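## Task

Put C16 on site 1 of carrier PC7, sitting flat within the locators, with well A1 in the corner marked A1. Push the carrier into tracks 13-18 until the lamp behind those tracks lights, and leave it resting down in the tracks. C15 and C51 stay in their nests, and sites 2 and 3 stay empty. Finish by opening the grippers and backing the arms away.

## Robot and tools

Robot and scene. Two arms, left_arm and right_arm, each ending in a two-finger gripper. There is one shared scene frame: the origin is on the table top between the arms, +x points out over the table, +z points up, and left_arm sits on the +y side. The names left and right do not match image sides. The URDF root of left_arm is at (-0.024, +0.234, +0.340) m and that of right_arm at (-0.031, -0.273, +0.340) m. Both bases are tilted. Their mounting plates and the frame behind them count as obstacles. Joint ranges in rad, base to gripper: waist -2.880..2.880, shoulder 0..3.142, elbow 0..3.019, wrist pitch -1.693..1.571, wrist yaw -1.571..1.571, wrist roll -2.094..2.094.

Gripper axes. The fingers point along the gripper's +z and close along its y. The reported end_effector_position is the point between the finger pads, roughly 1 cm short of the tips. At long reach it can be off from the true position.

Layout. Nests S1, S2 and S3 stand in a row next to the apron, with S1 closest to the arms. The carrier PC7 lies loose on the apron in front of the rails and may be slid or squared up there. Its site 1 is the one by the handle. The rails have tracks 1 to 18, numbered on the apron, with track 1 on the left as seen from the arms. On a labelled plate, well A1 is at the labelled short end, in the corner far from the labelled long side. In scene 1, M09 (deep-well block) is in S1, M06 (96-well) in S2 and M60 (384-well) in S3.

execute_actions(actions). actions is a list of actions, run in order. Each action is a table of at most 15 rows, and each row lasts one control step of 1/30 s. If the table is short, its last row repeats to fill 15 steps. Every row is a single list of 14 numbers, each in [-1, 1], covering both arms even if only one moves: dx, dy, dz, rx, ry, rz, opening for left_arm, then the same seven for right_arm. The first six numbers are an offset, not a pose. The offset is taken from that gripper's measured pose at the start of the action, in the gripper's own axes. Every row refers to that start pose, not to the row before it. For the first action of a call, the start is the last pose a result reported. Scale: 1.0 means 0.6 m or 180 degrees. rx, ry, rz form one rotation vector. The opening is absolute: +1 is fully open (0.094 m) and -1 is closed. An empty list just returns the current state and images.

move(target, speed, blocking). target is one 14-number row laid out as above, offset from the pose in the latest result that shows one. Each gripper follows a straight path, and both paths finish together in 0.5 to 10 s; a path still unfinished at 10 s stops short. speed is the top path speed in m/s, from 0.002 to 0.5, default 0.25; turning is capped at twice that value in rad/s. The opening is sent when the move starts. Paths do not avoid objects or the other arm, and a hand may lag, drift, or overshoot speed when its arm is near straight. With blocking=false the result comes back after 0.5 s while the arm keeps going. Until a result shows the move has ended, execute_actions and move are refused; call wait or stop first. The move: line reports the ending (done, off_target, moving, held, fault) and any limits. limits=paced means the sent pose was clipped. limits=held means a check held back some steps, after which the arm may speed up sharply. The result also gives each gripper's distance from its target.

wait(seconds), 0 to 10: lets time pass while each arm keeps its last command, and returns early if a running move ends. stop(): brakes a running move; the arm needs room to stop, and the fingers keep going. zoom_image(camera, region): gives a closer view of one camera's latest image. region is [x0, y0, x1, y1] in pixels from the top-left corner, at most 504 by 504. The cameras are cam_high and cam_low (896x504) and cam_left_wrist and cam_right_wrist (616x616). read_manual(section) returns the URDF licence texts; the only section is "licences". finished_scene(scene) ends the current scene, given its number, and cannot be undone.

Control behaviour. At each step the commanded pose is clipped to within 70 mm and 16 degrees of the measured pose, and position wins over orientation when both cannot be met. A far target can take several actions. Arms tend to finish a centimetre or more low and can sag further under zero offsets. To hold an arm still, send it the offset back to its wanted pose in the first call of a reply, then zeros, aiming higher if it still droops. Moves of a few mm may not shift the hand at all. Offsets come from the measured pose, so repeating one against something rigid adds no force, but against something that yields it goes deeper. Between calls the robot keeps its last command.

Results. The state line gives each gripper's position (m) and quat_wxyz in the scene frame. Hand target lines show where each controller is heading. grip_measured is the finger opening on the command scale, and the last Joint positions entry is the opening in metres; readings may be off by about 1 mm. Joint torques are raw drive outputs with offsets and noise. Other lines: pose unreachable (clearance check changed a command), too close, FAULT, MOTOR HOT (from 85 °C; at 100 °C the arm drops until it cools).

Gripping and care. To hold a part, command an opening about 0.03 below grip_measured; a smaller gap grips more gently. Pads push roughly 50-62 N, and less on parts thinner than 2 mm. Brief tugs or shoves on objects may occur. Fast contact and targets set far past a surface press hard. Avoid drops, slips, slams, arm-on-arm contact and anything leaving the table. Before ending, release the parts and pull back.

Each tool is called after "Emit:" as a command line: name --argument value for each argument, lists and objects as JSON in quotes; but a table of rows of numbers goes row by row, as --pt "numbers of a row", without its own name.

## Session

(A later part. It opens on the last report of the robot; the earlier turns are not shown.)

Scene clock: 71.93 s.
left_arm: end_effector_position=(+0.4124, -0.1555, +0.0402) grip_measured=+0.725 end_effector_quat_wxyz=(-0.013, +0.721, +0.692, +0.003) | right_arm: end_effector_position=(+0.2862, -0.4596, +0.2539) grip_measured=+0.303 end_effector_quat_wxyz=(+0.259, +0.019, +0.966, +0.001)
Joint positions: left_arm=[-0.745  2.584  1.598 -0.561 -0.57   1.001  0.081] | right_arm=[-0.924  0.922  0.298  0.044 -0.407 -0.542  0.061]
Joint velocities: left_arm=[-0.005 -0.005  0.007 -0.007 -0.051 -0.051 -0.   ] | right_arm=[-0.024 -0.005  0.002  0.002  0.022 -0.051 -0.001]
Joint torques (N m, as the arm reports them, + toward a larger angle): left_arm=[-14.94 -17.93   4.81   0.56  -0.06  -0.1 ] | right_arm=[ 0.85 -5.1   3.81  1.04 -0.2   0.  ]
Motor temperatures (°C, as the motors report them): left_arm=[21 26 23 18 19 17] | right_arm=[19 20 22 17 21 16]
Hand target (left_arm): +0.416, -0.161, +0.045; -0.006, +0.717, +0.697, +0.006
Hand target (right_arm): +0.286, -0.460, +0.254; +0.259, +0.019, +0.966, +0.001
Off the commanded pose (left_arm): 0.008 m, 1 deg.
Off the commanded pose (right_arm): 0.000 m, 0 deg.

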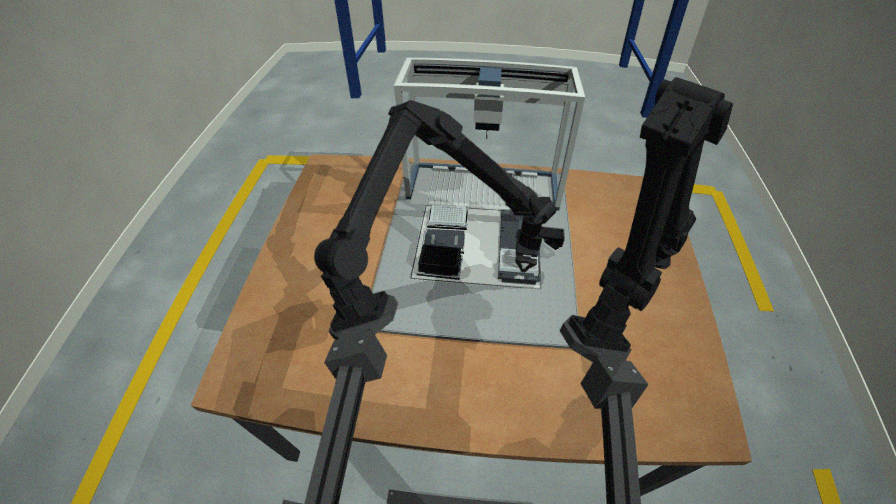

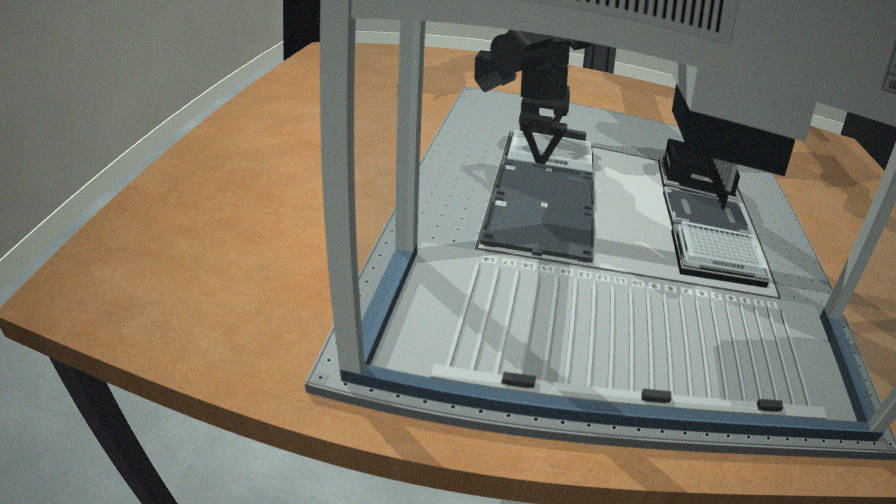

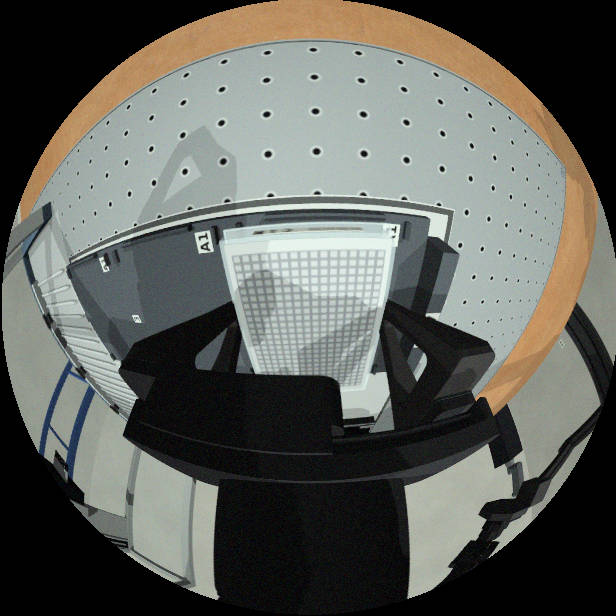

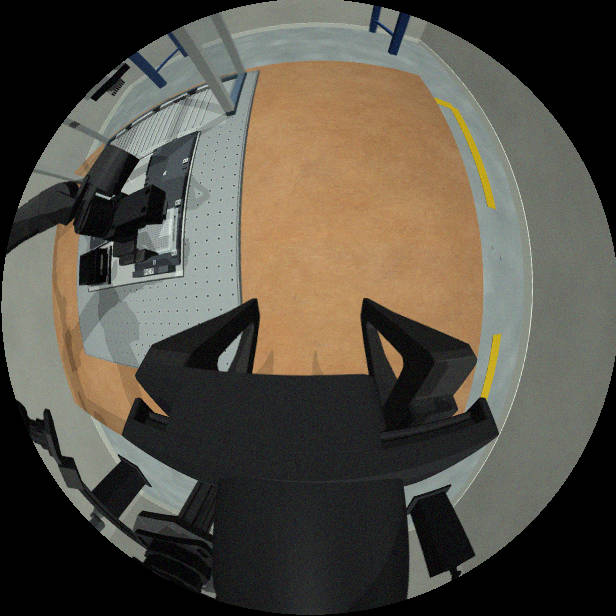

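Emit:
move --target '[-0.008,-0.012,-0.045,-0.006,-0.006,0,0.69,0,0,0,0,0,0,0.3]' --speed 0.04

Scene clock: 75.33 s.
left_arm: end_effector_position=(+0.3932, -0.1492, +0.0479) grip_measured=+0.725 end_effector_quat_wxyz=(-0.022, +0.727, +0.686, +0.001) | right_arm: end_effector_position=(+0.2862, -0.4596, +0.2539) grip_measured=+0.303 end_effector_quat_wxyz=(+0.259, +0.019, +0.966, +0.001)
Joint positions: left_arm=[-0.76   2.558  1.54  -0.559 -0.568  0.99   0.081] | right_arm=[-0.924  0.922  0.298  0.044 -0.407 -0.542  0.061]
Joint velocities: left_arm=[ 0.015 -0.005  0.007 -0.007  0.051 -0.081  0.001] | right_arm=[-0.005 -0.005  0.002 -0.007  0.066  0.066 -0.001]
Joint torques (N m, as the arm reports them, + toward a larger angle): left_arm=[-15.27 -19.73   4.03   0.72   0.19  -0.1 ] | right_arm=[ 0.94 -5.08  3.71  1.04 -0.21  0.02]
Motor temperatures (°C, as the motors report them): left_arm=[21 26 23 18 19 17] | right_arm=[19 20 22 17 21 16]
Hand target (left_arm): +0.405, -0.160, +0.067; +0.000, +0.721, +0.692, +0.003
Hand target (right_arm): +0.286, -0.460, +0.254; +0.259, +0.019, +0.966, +0.001
Off the commanded pose (left_arm): 0.025 m, 3 deg.
Off the commanded pose (right_arm): 0.000 m, 0 deg.
move: off_target (left_arm)

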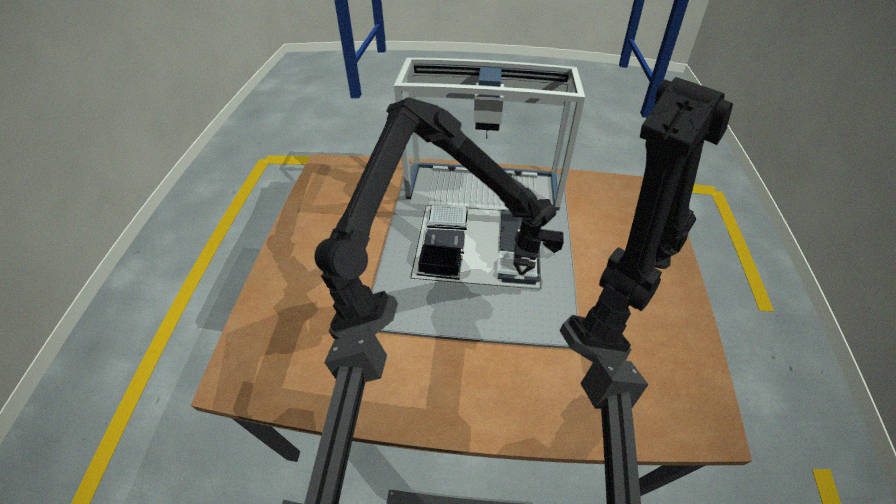

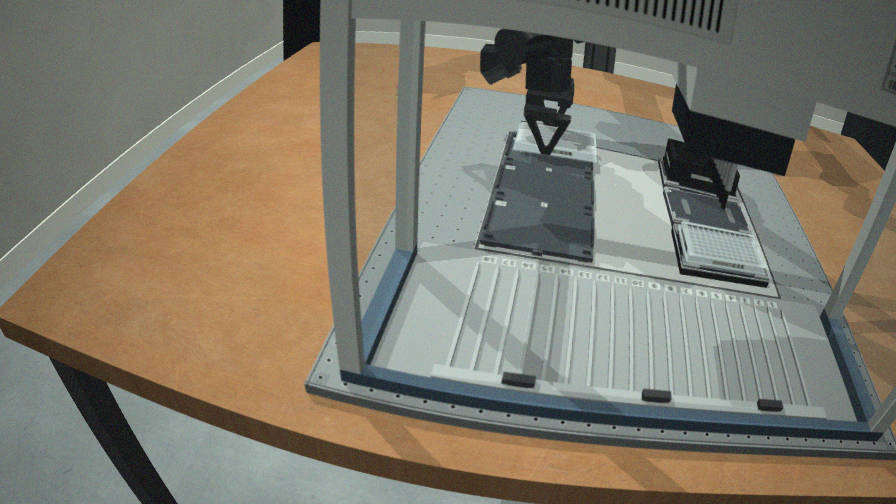

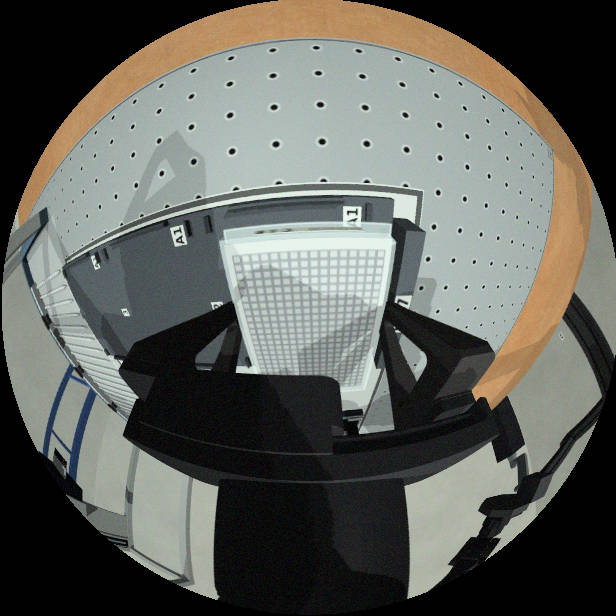

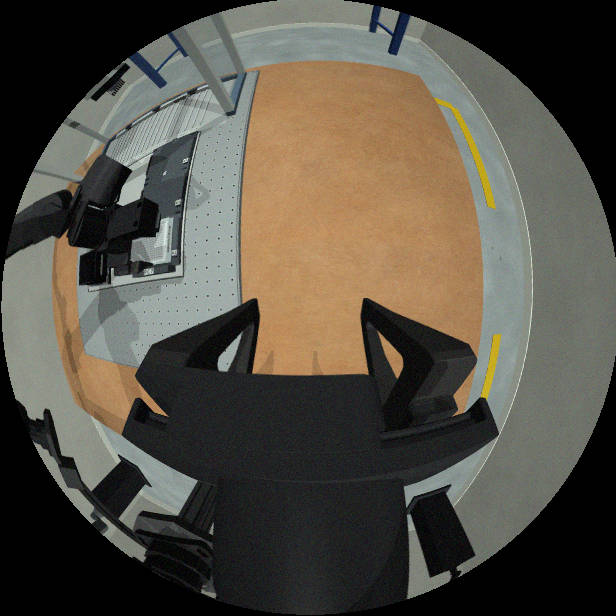

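Emit:
move --target '[-0.022,0.028,-0.008,-0.01,-0.01,-0.004,0.69,0,0,0,0,0,0,0.3]' --speed 0.03

Emit:
zoom_image --camera "cam_left_wrist" --region '[160,160,460,360]'

Scene clock: 79.20 s.
left_arm: end_effector_position=(+0.3992, -0.1533, +0.0495) grip_measured=+0.725 end_effector_quat_wxyz=(-0.015, +0.725, +0.689, -0.001) | right_arm: end_effector_position=(+0.2862, -0.4596, +0.2539) grip_measured=+0.303 end_effector_quat_wxyz=(+0.259, +0.019, +0.966, +0.001)
Joint positions: left_arm=[-0.76   2.558  1.551 -0.554 -0.563  0.99   0.081] | right_arm=[-0.924  0.922  0.298  0.044 -0.407 -0.542  0.061]
Joint velocities: left_arm=[-0.005 -0.015 -0.007 -0.012  0.007  0.007 -0.001] | right_arm=[ 0.005  0.005 -0.002  0.002  0.007  0.007  0.   ]
Joint torques (N m, as the arm reports them, + toward a larger angle): left_arm=[-13.83 -17.3    5.96   0.95   0.21   0.13] | right_arm=[ 0.85 -4.91  3.81  0.95 -0.21  0.01]
Motor temperatures (°C, as the motors report them): left_arm=[21 27 23 18 19 17] | right_arm=[19 20 22 17 21 16]
Hand target (left_arm): +0.410, -0.163, +0.052; +0.000, +0.723, +0.691, +0.001
Hand target (right_arm): +0.286, -0.460, +0.254; +0.259, +0.019, +0.966, +0.001
Off the commanded pose (left_arm): 0.015 m, 2 deg.
Off the commanded pose (right_arm): 0.000 m, 0 deg.
move: off_target (left_arm)

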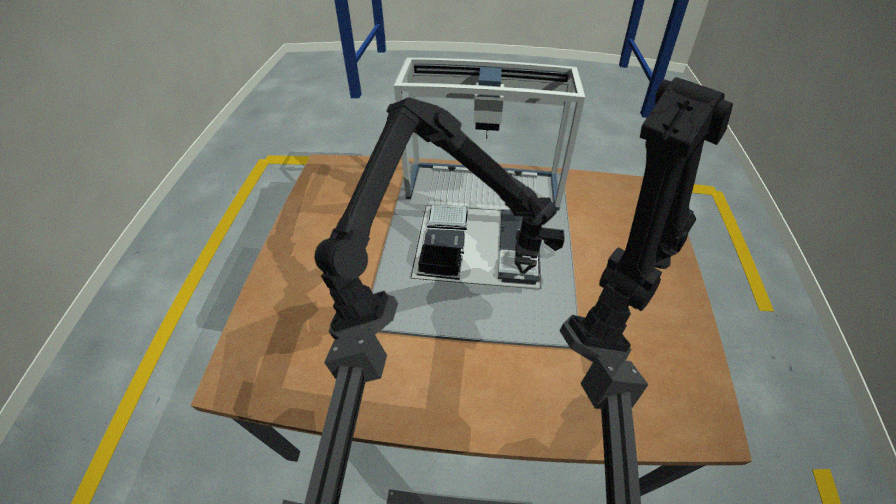

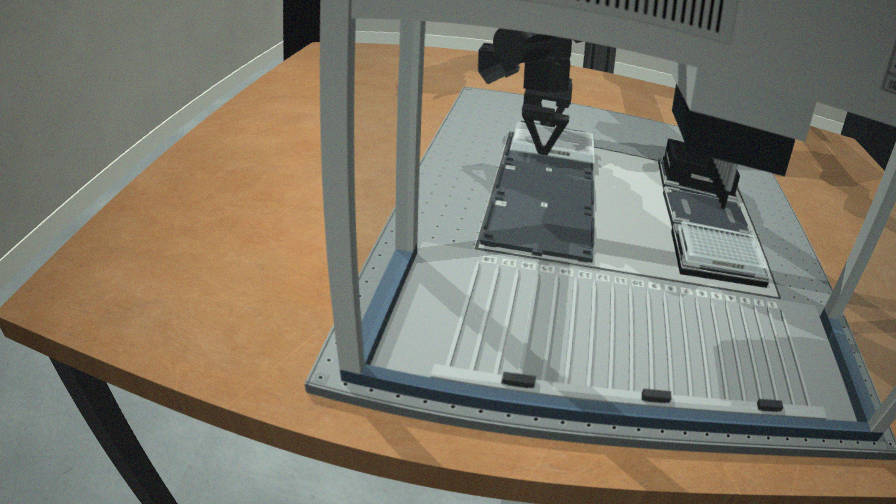

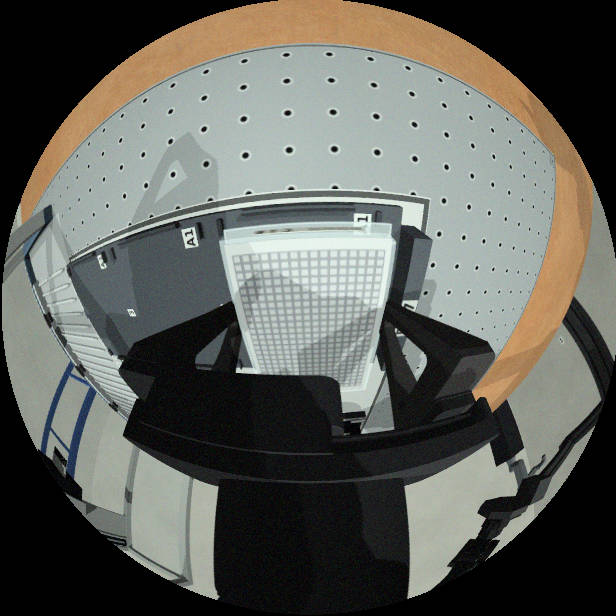

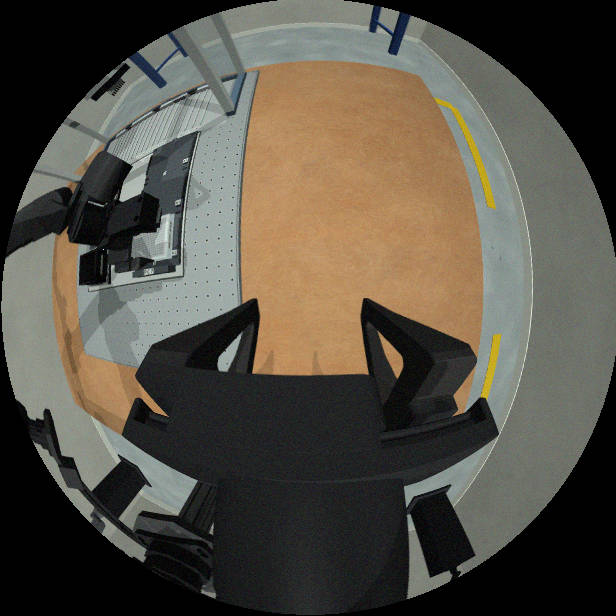

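Region (160, 160, 460, 360) of cam_left_wrist's 616x616 image, scaled by 1.680, with more detail than that image has.

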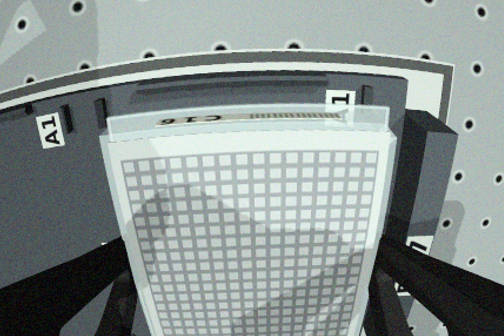

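Target (0.419,−0.161,0.041).

Emit:
move --target '[-0.014,0.033,0.014,-0.008,-0.007,-0.007,0.69,0,0,0,0,0,0,0.3]' --speed 0.03

Emit:
zoom_image --camera "cam_left_wrist" --region '[160,160,460,360]'

Scene clock: 83.47 s.
left_arm: end_effector_position=(+0.4071, -0.1599, +0.0466) grip_measured=+0.725 end_effector_quat_wxyz=(-0.006, +0.721, +0.693, +0.000) | right_arm: end_effector_position=(+0.2862, -0.4596, +0.2539) grip_measured=+0.303 end_effector_quat_wxyz=(+0.259, +0.019, +0.966, +0.001)
Joint positions: left_arm=[-0.758  2.572  1.576 -0.545 -0.562  0.992  0.081] | right_arm=[-0.924  0.922  0.298  0.044 -0.407 -0.542  0.061]
Joint velocities: left_arm=[ 0.015  0.015 -0.012  0.032 -0.007  0.007 -0.001] | right_arm=[ 0.005 -0.015  0.007 -0.002  0.022 -0.022  0.001]
Joint torques (N m, as the arm reports them, + toward a larger angle): left_arm=[-12.59 -17.28   6.3    0.99   0.22   0.16] | right_arm=[ 0.86 -4.89  3.92  0.97 -0.21  0.03]
Motor temperatures (°C, as the motors report them): left_arm=[21 27 23 18 19 17] | right_arm=[19 20 22 17 21 16]
Hand target (left_arm): +0.418, -0.162, +0.041; +0.002, +0.717, +0.697, +0.001
Hand target (right_arm): +0.286, -0.460, +0.254; +0.259, +0.019, +0.966, +0.001
Off the commanded pose (left_arm): 0.013 m, 1 deg.
Off the commanded pose (right_arm): 0.000 m, 0 deg.
move: off_target (left_arm)

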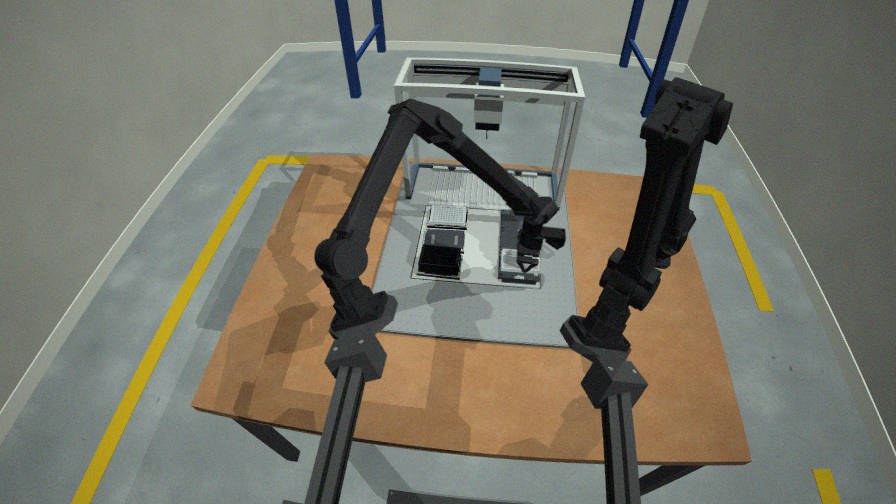

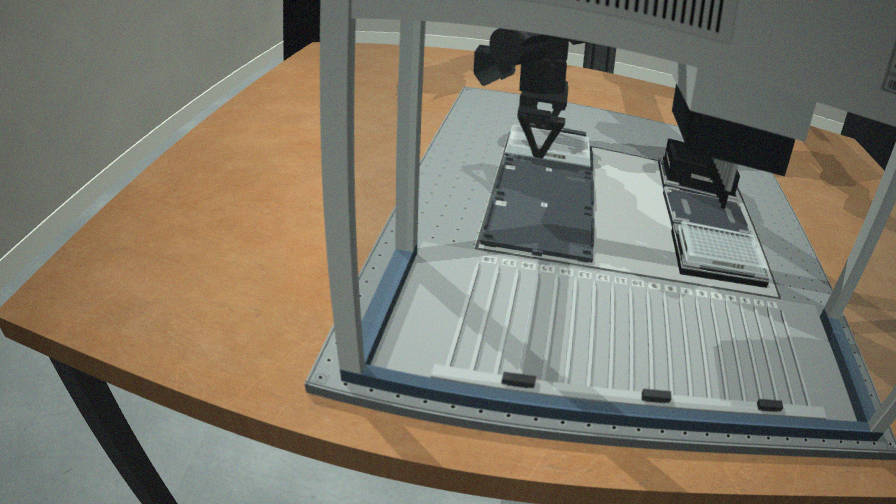

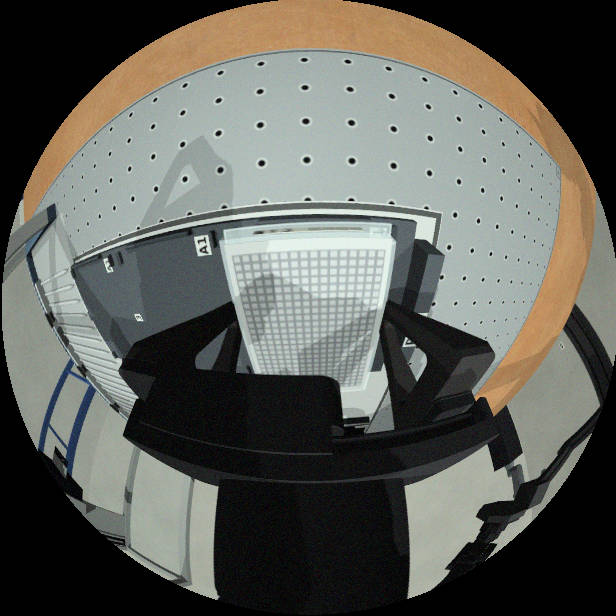

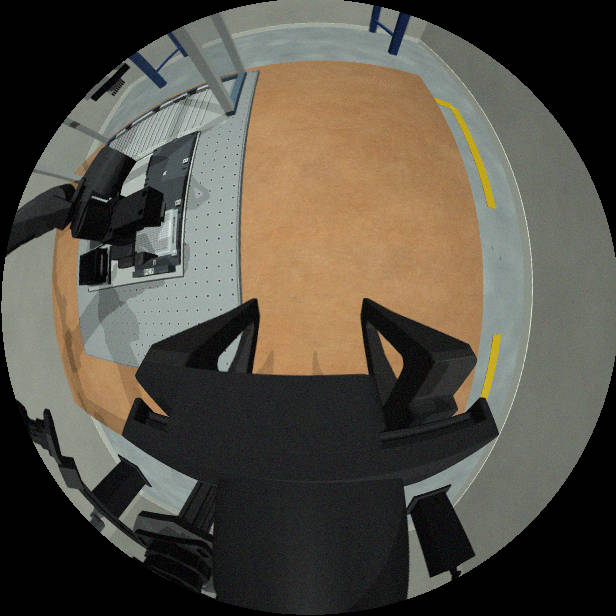

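Region (160, 160, 460, 360) of cam_left_wrist's 616x616 image, scaled by 1.680, with more detail than that image has.

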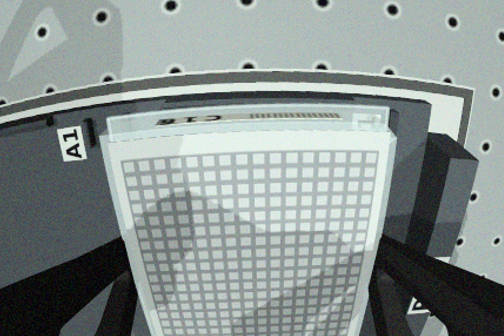

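Emit:
move --target '[0.004,0.012,0.014,-0.003,-0.003,0,0.69,0,0,0,0,0,0,0.3]' --speed 0.02

Emit:
zoom_image --camera "cam_left_wrist" --region '[160,160,460,360]'

Scene clock: 86.80 s.
left_arm: end_effector_position=(+0.4103, -0.1589, +0.0450) grip_measured=+0.725 end_effector_quat_wxyz=(-0.003, +0.722, +0.692, +0.001) | right_arm: end_effector_position=(+0.2862, -0.4596, +0.2539) grip_measured=+0.303 end_effector_quat_wxyz=(+0.259, +0.019, +0.966, +0.001)
Joint positions: left_arm=[-0.753  2.572  1.576 -0.533 -0.561  1.005  0.081] | right_arm=[-0.924  0.922  0.298  0.044 -0.407 -0.542  0.061]
Joint velocities: left_arm=[-0.015  0.005  0.002 -0.017 -0.007  0.022  0.001] | right_arm=[-0.005 -0.015 -0.007 -0.017 -0.022 -0.007 -0.   ]
Joint torques (N m, as the arm reports them, + toward a larger angle): left_arm=[-12.61 -17.31   4.67   1.04   0.22   0.17] | right_arm=[ 0.82 -5.32  3.84  1.05 -0.21  0.03]
Motor temperatures (°C, as the motors report them): left_arm=[21 27 23 18 19 17] | right_arm=[19 20 22 17 21 16]
Hand target (left_arm): +0.414, -0.157, +0.038; +0.000, +0.721, +0.693, +0.000
Hand target (right_arm): +0.286, -0.460, +0.254; +0.259, +0.019, +0.966, +0.001
Off the commanded pose (left_arm): 0.008 m, 0 deg.
Off the commanded pose (right_arm): 0.000 m, 0 deg.
move: done

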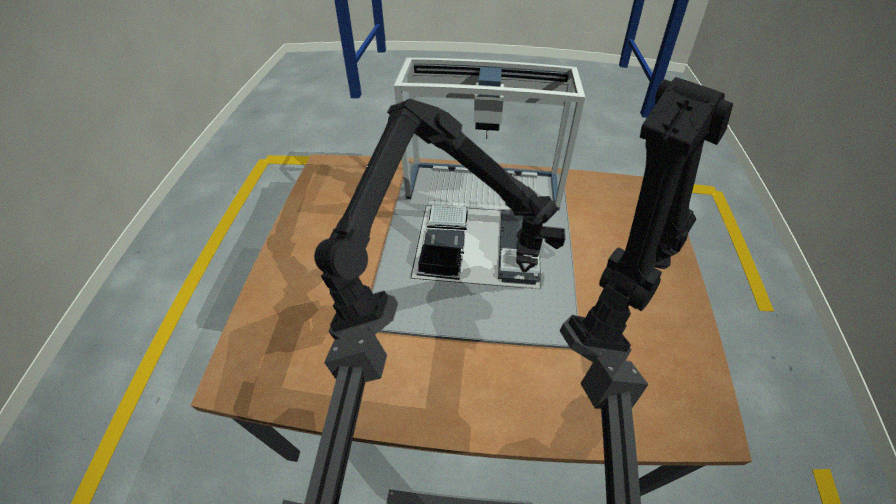

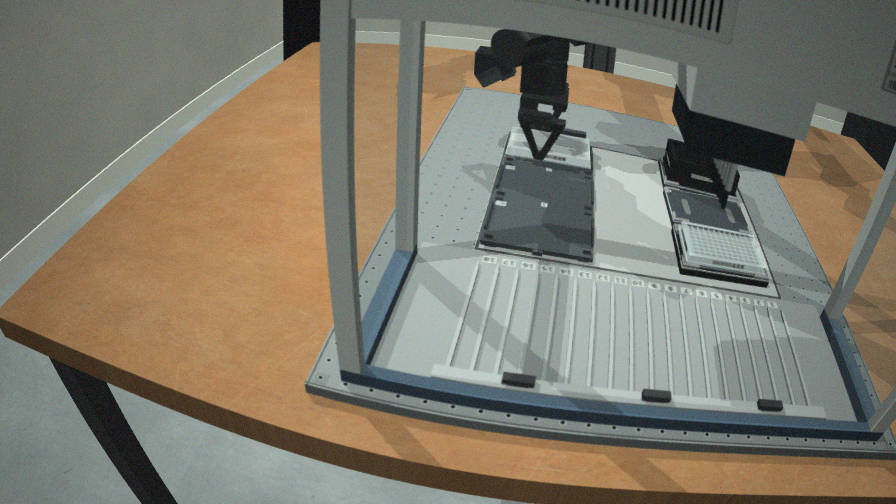

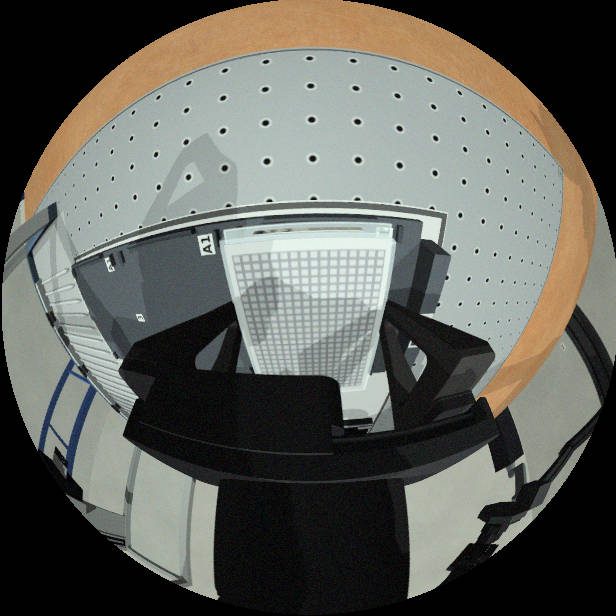

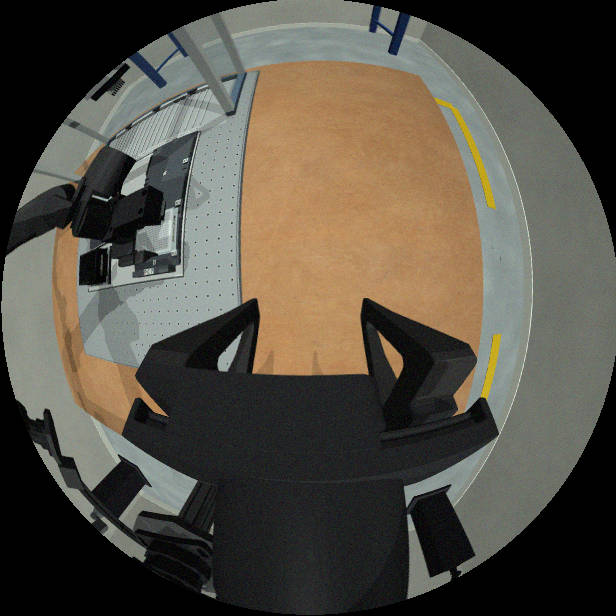

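Region (160, 160, 460, 360) of cam_left_wrist's 616x616 image, scaled by 1.680, with more detail than that image has.

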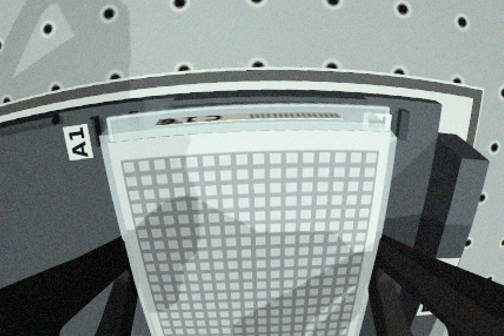

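Emit:
execute_actions --actions '[[[0.012,-0.022,0.005,0,0,0,0.69,0,0,0,0,0,0,0.3],[0.012,-0.022,0.005,0,0,0,0.69,0,0,0,0,0,0,0.3],[0.012,-0.022,0.005,0,0,0,0.69,0,0,0,0,0,0,0.3],[0.004,0.0,0.01,0,0,0,0.69,0,0,0,0,0,0,0.3]]]'

Emit:
zoom_image --camera "cam_left_wrist" --region '[160,160,460,360]'

Scene clock: 90.50 s.
left_arm: end_effector_position=(+0.4002, -0.1555, +0.0403) grip_measured=+0.725 end_effector_quat_wxyz=(-0.006, +0.723, +0.691, +0.000) | right_arm: end_effector_position=(+0.2862, -0.4596, +0.2539) grip_measured=+0.303 end_effector_quat_wxyz=(+0.259, +0.019, +0.966, +0.001)
Joint positions: left_arm=[-0.753  2.573  1.551 -0.513 -0.561  1.005  0.081] | right_arm=[-0.924  0.922  0.298  0.044 -0.407 -0.542  0.061]
Joint velocities: left_arm=[ 0.005 -0.005  0.012 -0.002 -0.022 -0.007  0.   ] | right_arm=[-0.005 -0.005 -0.002 -0.002  0.007  0.007 -0.   ]
Joint torques (N m, as the arm reports them, + toward a larger angle): left_arm=[-12.75 -17.45   5.95   0.3    0.1    0.13] | right_arm=[ 1.07 -5.18  3.83  1.03 -0.2   0.03]
Motor temperatures (°C, as the motors report them): left_arm=[21 27 23 18 19 17] | right_arm=[19 20 22 17 21 16]
Hand target (left_arm): +0.410, -0.157, +0.039; -0.002, +0.722, +0.692, +0.001
Hand target (right_arm): +0.286, -0.460, +0.254; +0.259, +0.019, +0.966, +0.001
Off the commanded pose (left_arm): 0.010 m, 0 deg.
Off the commanded pose (right_arm): 0.000 m, 0 deg.

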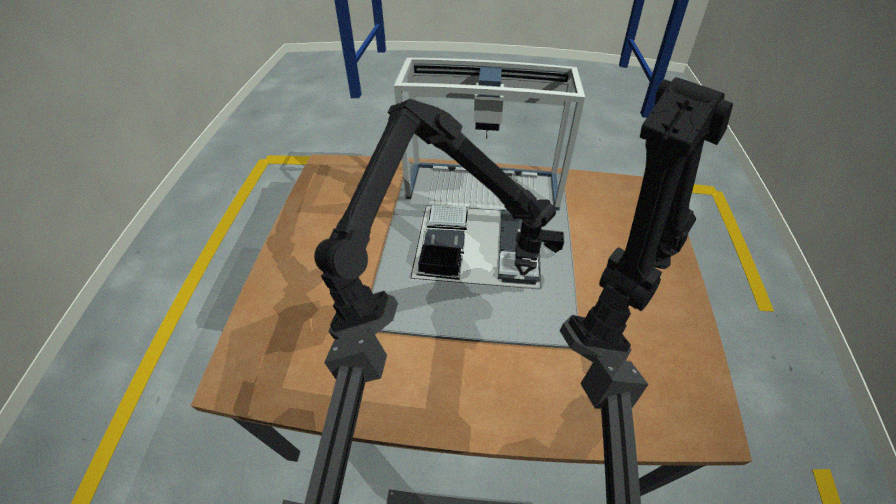

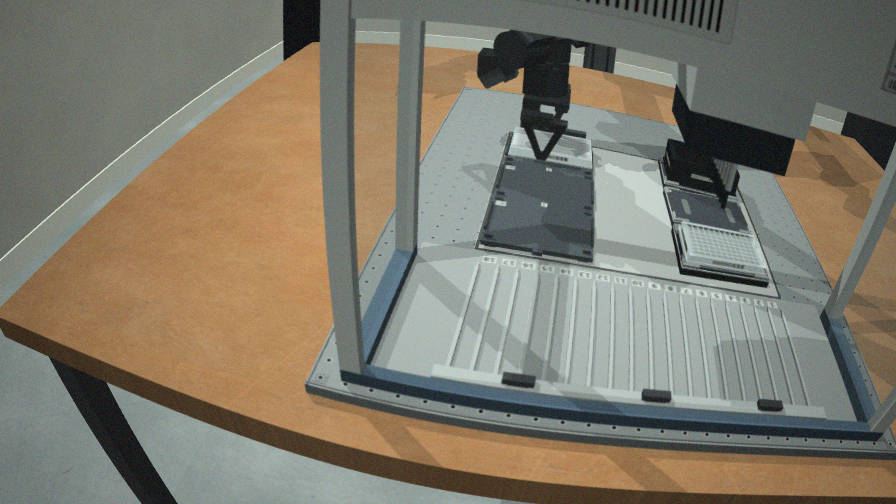

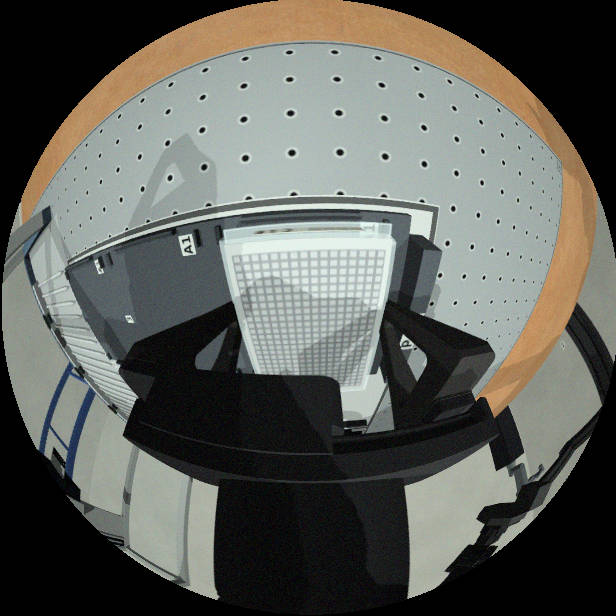

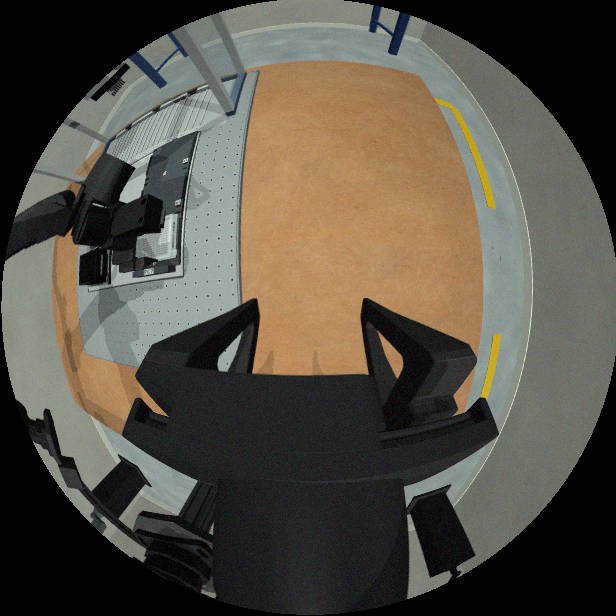

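Region (160, 160, 460, 360) of cam_left_wrist's 616x616 image, scaled by 1.680, with more detail than that image has.

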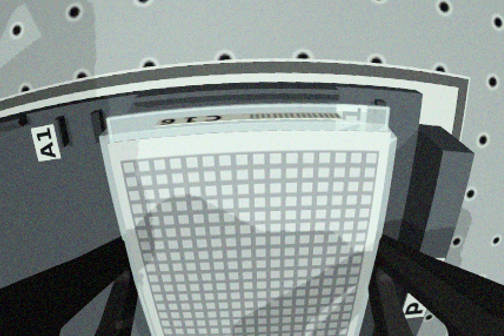

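Need +4 mm x, −1 y. Elbow is near breakaway; move the target slightly further.

Emit:
move --target '[-0.003,0.026,0.002,-0.002,-0.002,0,0.69,0,0,0,0,0,0,0.3]' --speed 0.02

Emit:
zoom_image --camera "cam_left_wrist" --region '[160,160,460,360]'

Scene clock: 93.93 s.
left_arm: end_effector_position=(+0.4009, -0.1560, +0.0404) grip_measured=+0.725 end_effector_quat_wxyz=(-0.006, +0.725, +0.688, +0.000) | right_arm: end_effector_position=(+0.2862, -0.4596, +0.2539) grip_measured=+0.303 end_effector_quat_wxyz=(+0.259, +0.019, +0.966, +0.001)
Joint positions: left_arm=[-0.753  2.574  1.555 -0.516 -0.56   1.012  0.081] | right_arm=[-0.924  0.922  0.298  0.044 -0.407 -0.542  0.061]
Joint velocities: left_arm=[-0.005  0.005 -0.007 -0.017  0.022 -0.022 -0.   ] | right_arm=[-0.005 -0.005 -0.007 -0.012  0.051 -0.037 -0.   ]
Joint torques (N m, as the arm reports them, + toward a larger angle): left_arm=[-12.39 -17.38   6.84   0.19   0.15   0.16] | right_arm=[ 0.97 -5.47  3.79  1.   -0.19  0.  ]
Motor temperatures (°C, as the motors report them): left_arm=[21 27 23 18 19 17] | right_arm=[19 20 22 17 21 16]
Hand target (left_arm): +0.416, -0.157, +0.039; -0.001, +0.723, +0.691, +0.000
Hand target (right_arm): +0.286, -0.460, +0.254; +0.259, +0.019, +0.966, +0.001
Off the commanded pose (left_arm): 0.015 m, 1 deg.
Off the commanded pose (right_arm): 0.000 m, 0 deg.
move: off_target (left_arm)

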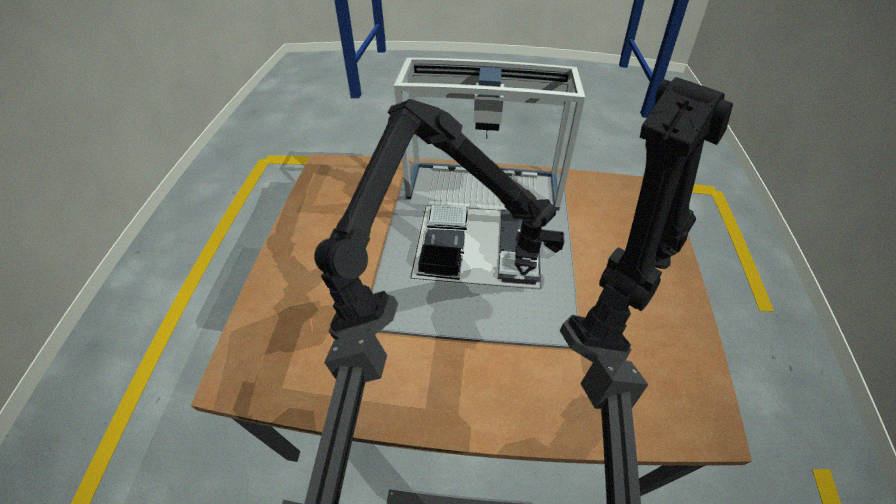

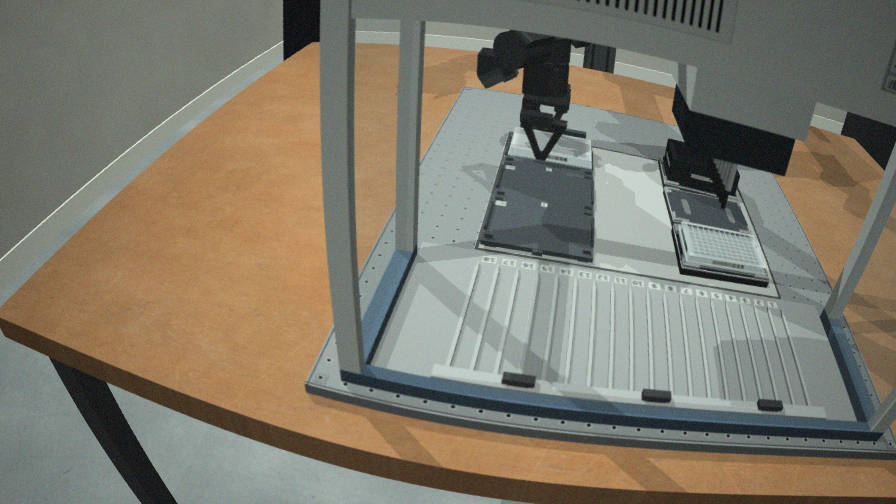

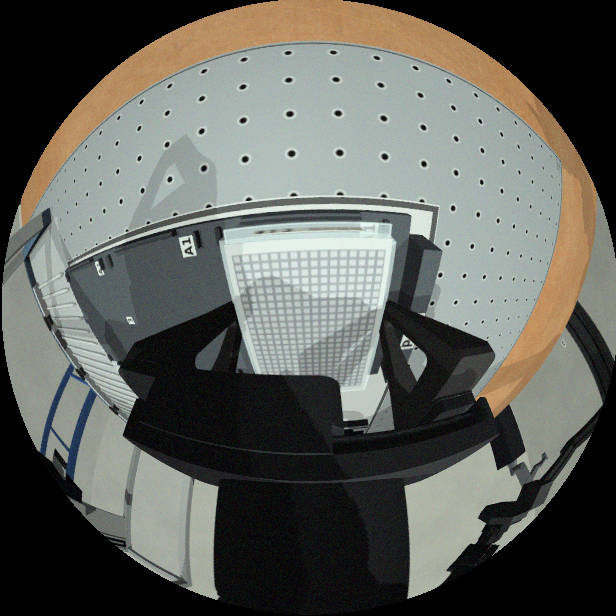

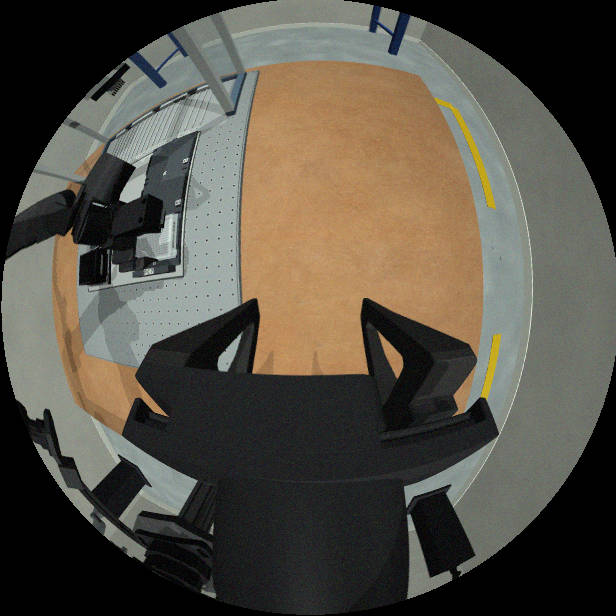

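Region (160, 160, 460, 360) of cam_left_wrist's 616x616 image, scaled by 1.680, with more detail than that image has.

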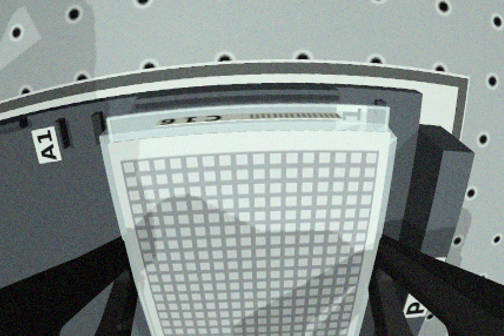

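Emit:
move --target '[-0.003,0.02,-0.002,-0.002,-0.002,-0.018,0.69,0,0,0,0,0,0,0.3]' --speed 0.02

Emit:
zoom_image --camera "cam_left_wrist" --region '[160,160,460,360]'

Emit:
zoom_image --camera "cam_low" --region '[490,110,610,190]'

Scene clock: 98.50 s.
left_arm: end_effector_position=(+0.4000, -0.1556, +0.0403) grip_measured=+0.725 end_effector_quat_wxyz=(-0.007, +0.719, +0.695, -0.000) | right_arm: end_effector_position=(+0.2862, -0.4596, +0.2539) grip_measured=+0.303 end_effector_quat_wxyz=(+0.259, +0.019, +0.966, +0.001)
Joint positions: left_arm=[-0.753  2.574  1.554 -0.518 -0.56   0.991  0.081] | right_arm=[-0.924  0.922  0.298  0.044 -0.407 -0.542  0.061]
Joint velocities: left_arm=[-0.005  0.005  0.017 -0.002 -0.051 -0.007 -0.001] | right_arm=[-0.005 -0.005 -0.007  0.012 -0.066  0.037 -0.001]
Joint torques (N m, as the arm reports them, + toward a larger angle): left_arm=[-12.85 -17.69   6.22   0.22   0.16  -0.19] | right_arm=[ 0.71 -5.15  3.81  1.03 -0.19  0.02]
Motor temperatures (°C, as the motors report them): left_arm=[21 27 23 18 19 17] | right_arm=[19 20 22 17 21 16]
Hand target (left_arm): +0.413, -0.158, +0.042; -0.001, +0.706, +0.709, +0.000
Hand target (right_arm): +0.286, -0.460, +0.254; +0.259, +0.019, +0.966, +0.001
Off the commanded pose (left_arm): 0.013 m, 2 deg.
Off the commanded pose (right_arm): 0.000 m, 0 deg.
move: off_target (left_arm)

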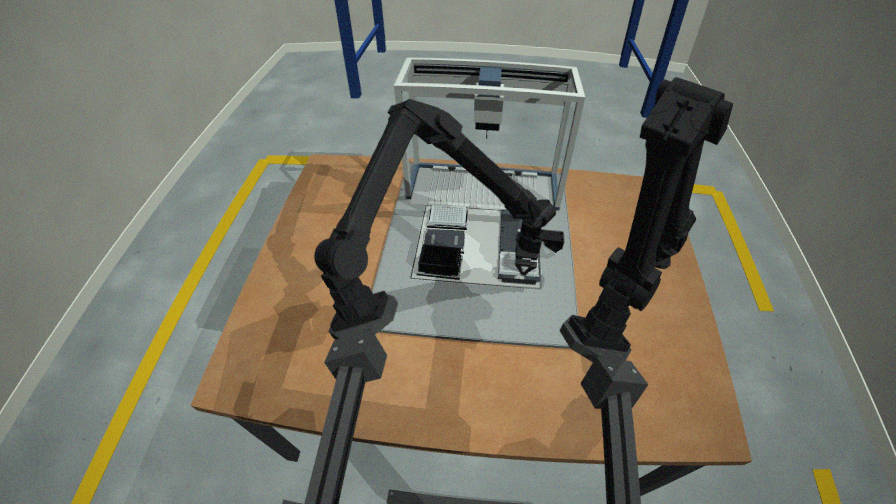

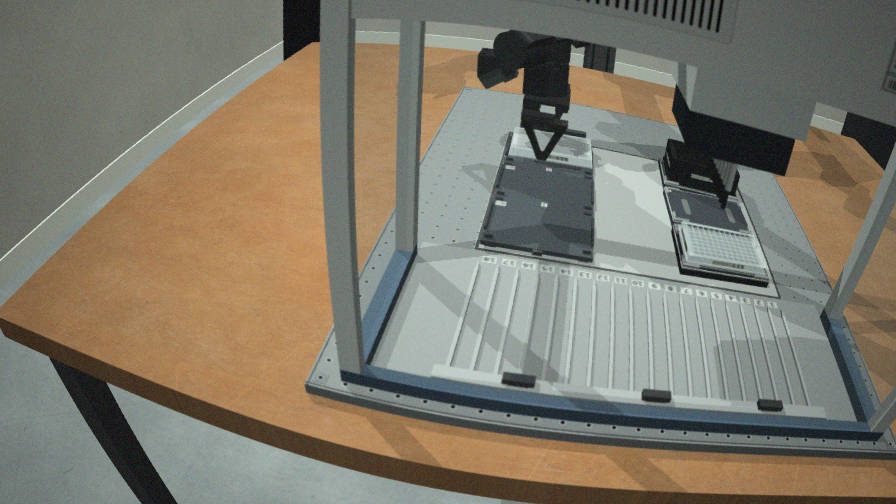

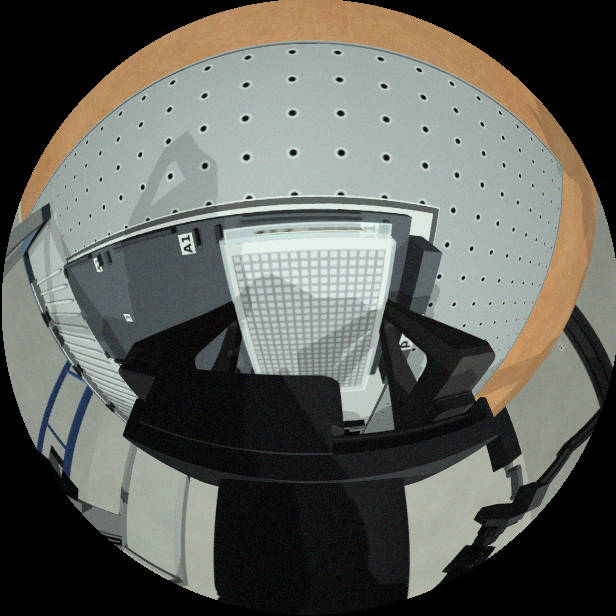

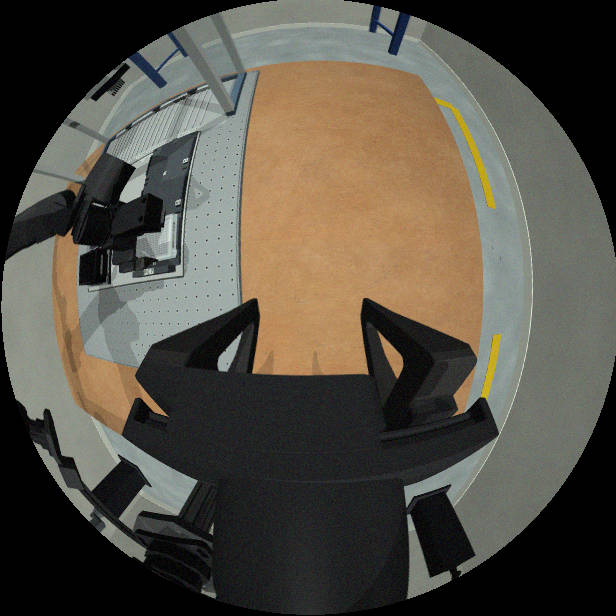

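Region (160, 160, 460, 360) of cam_left_wrist's 616x616 image, scaled by 1.680, with more detail than that image has.

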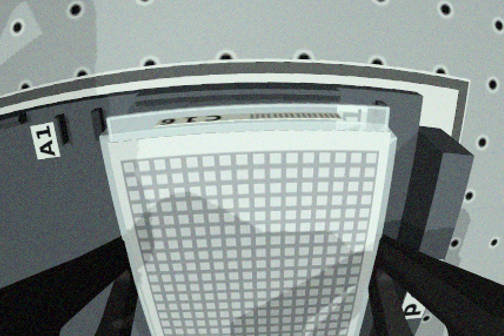

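Region (490, 110, 610, 190) of cam_low's 896x504 image, scaled by 4.200, with more detail than that image has.

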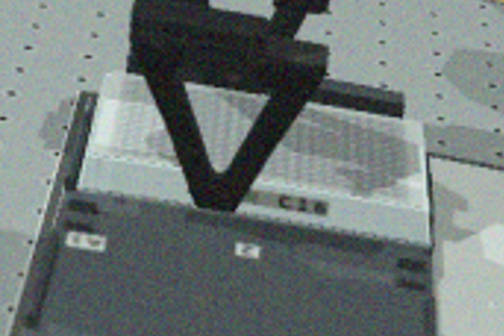

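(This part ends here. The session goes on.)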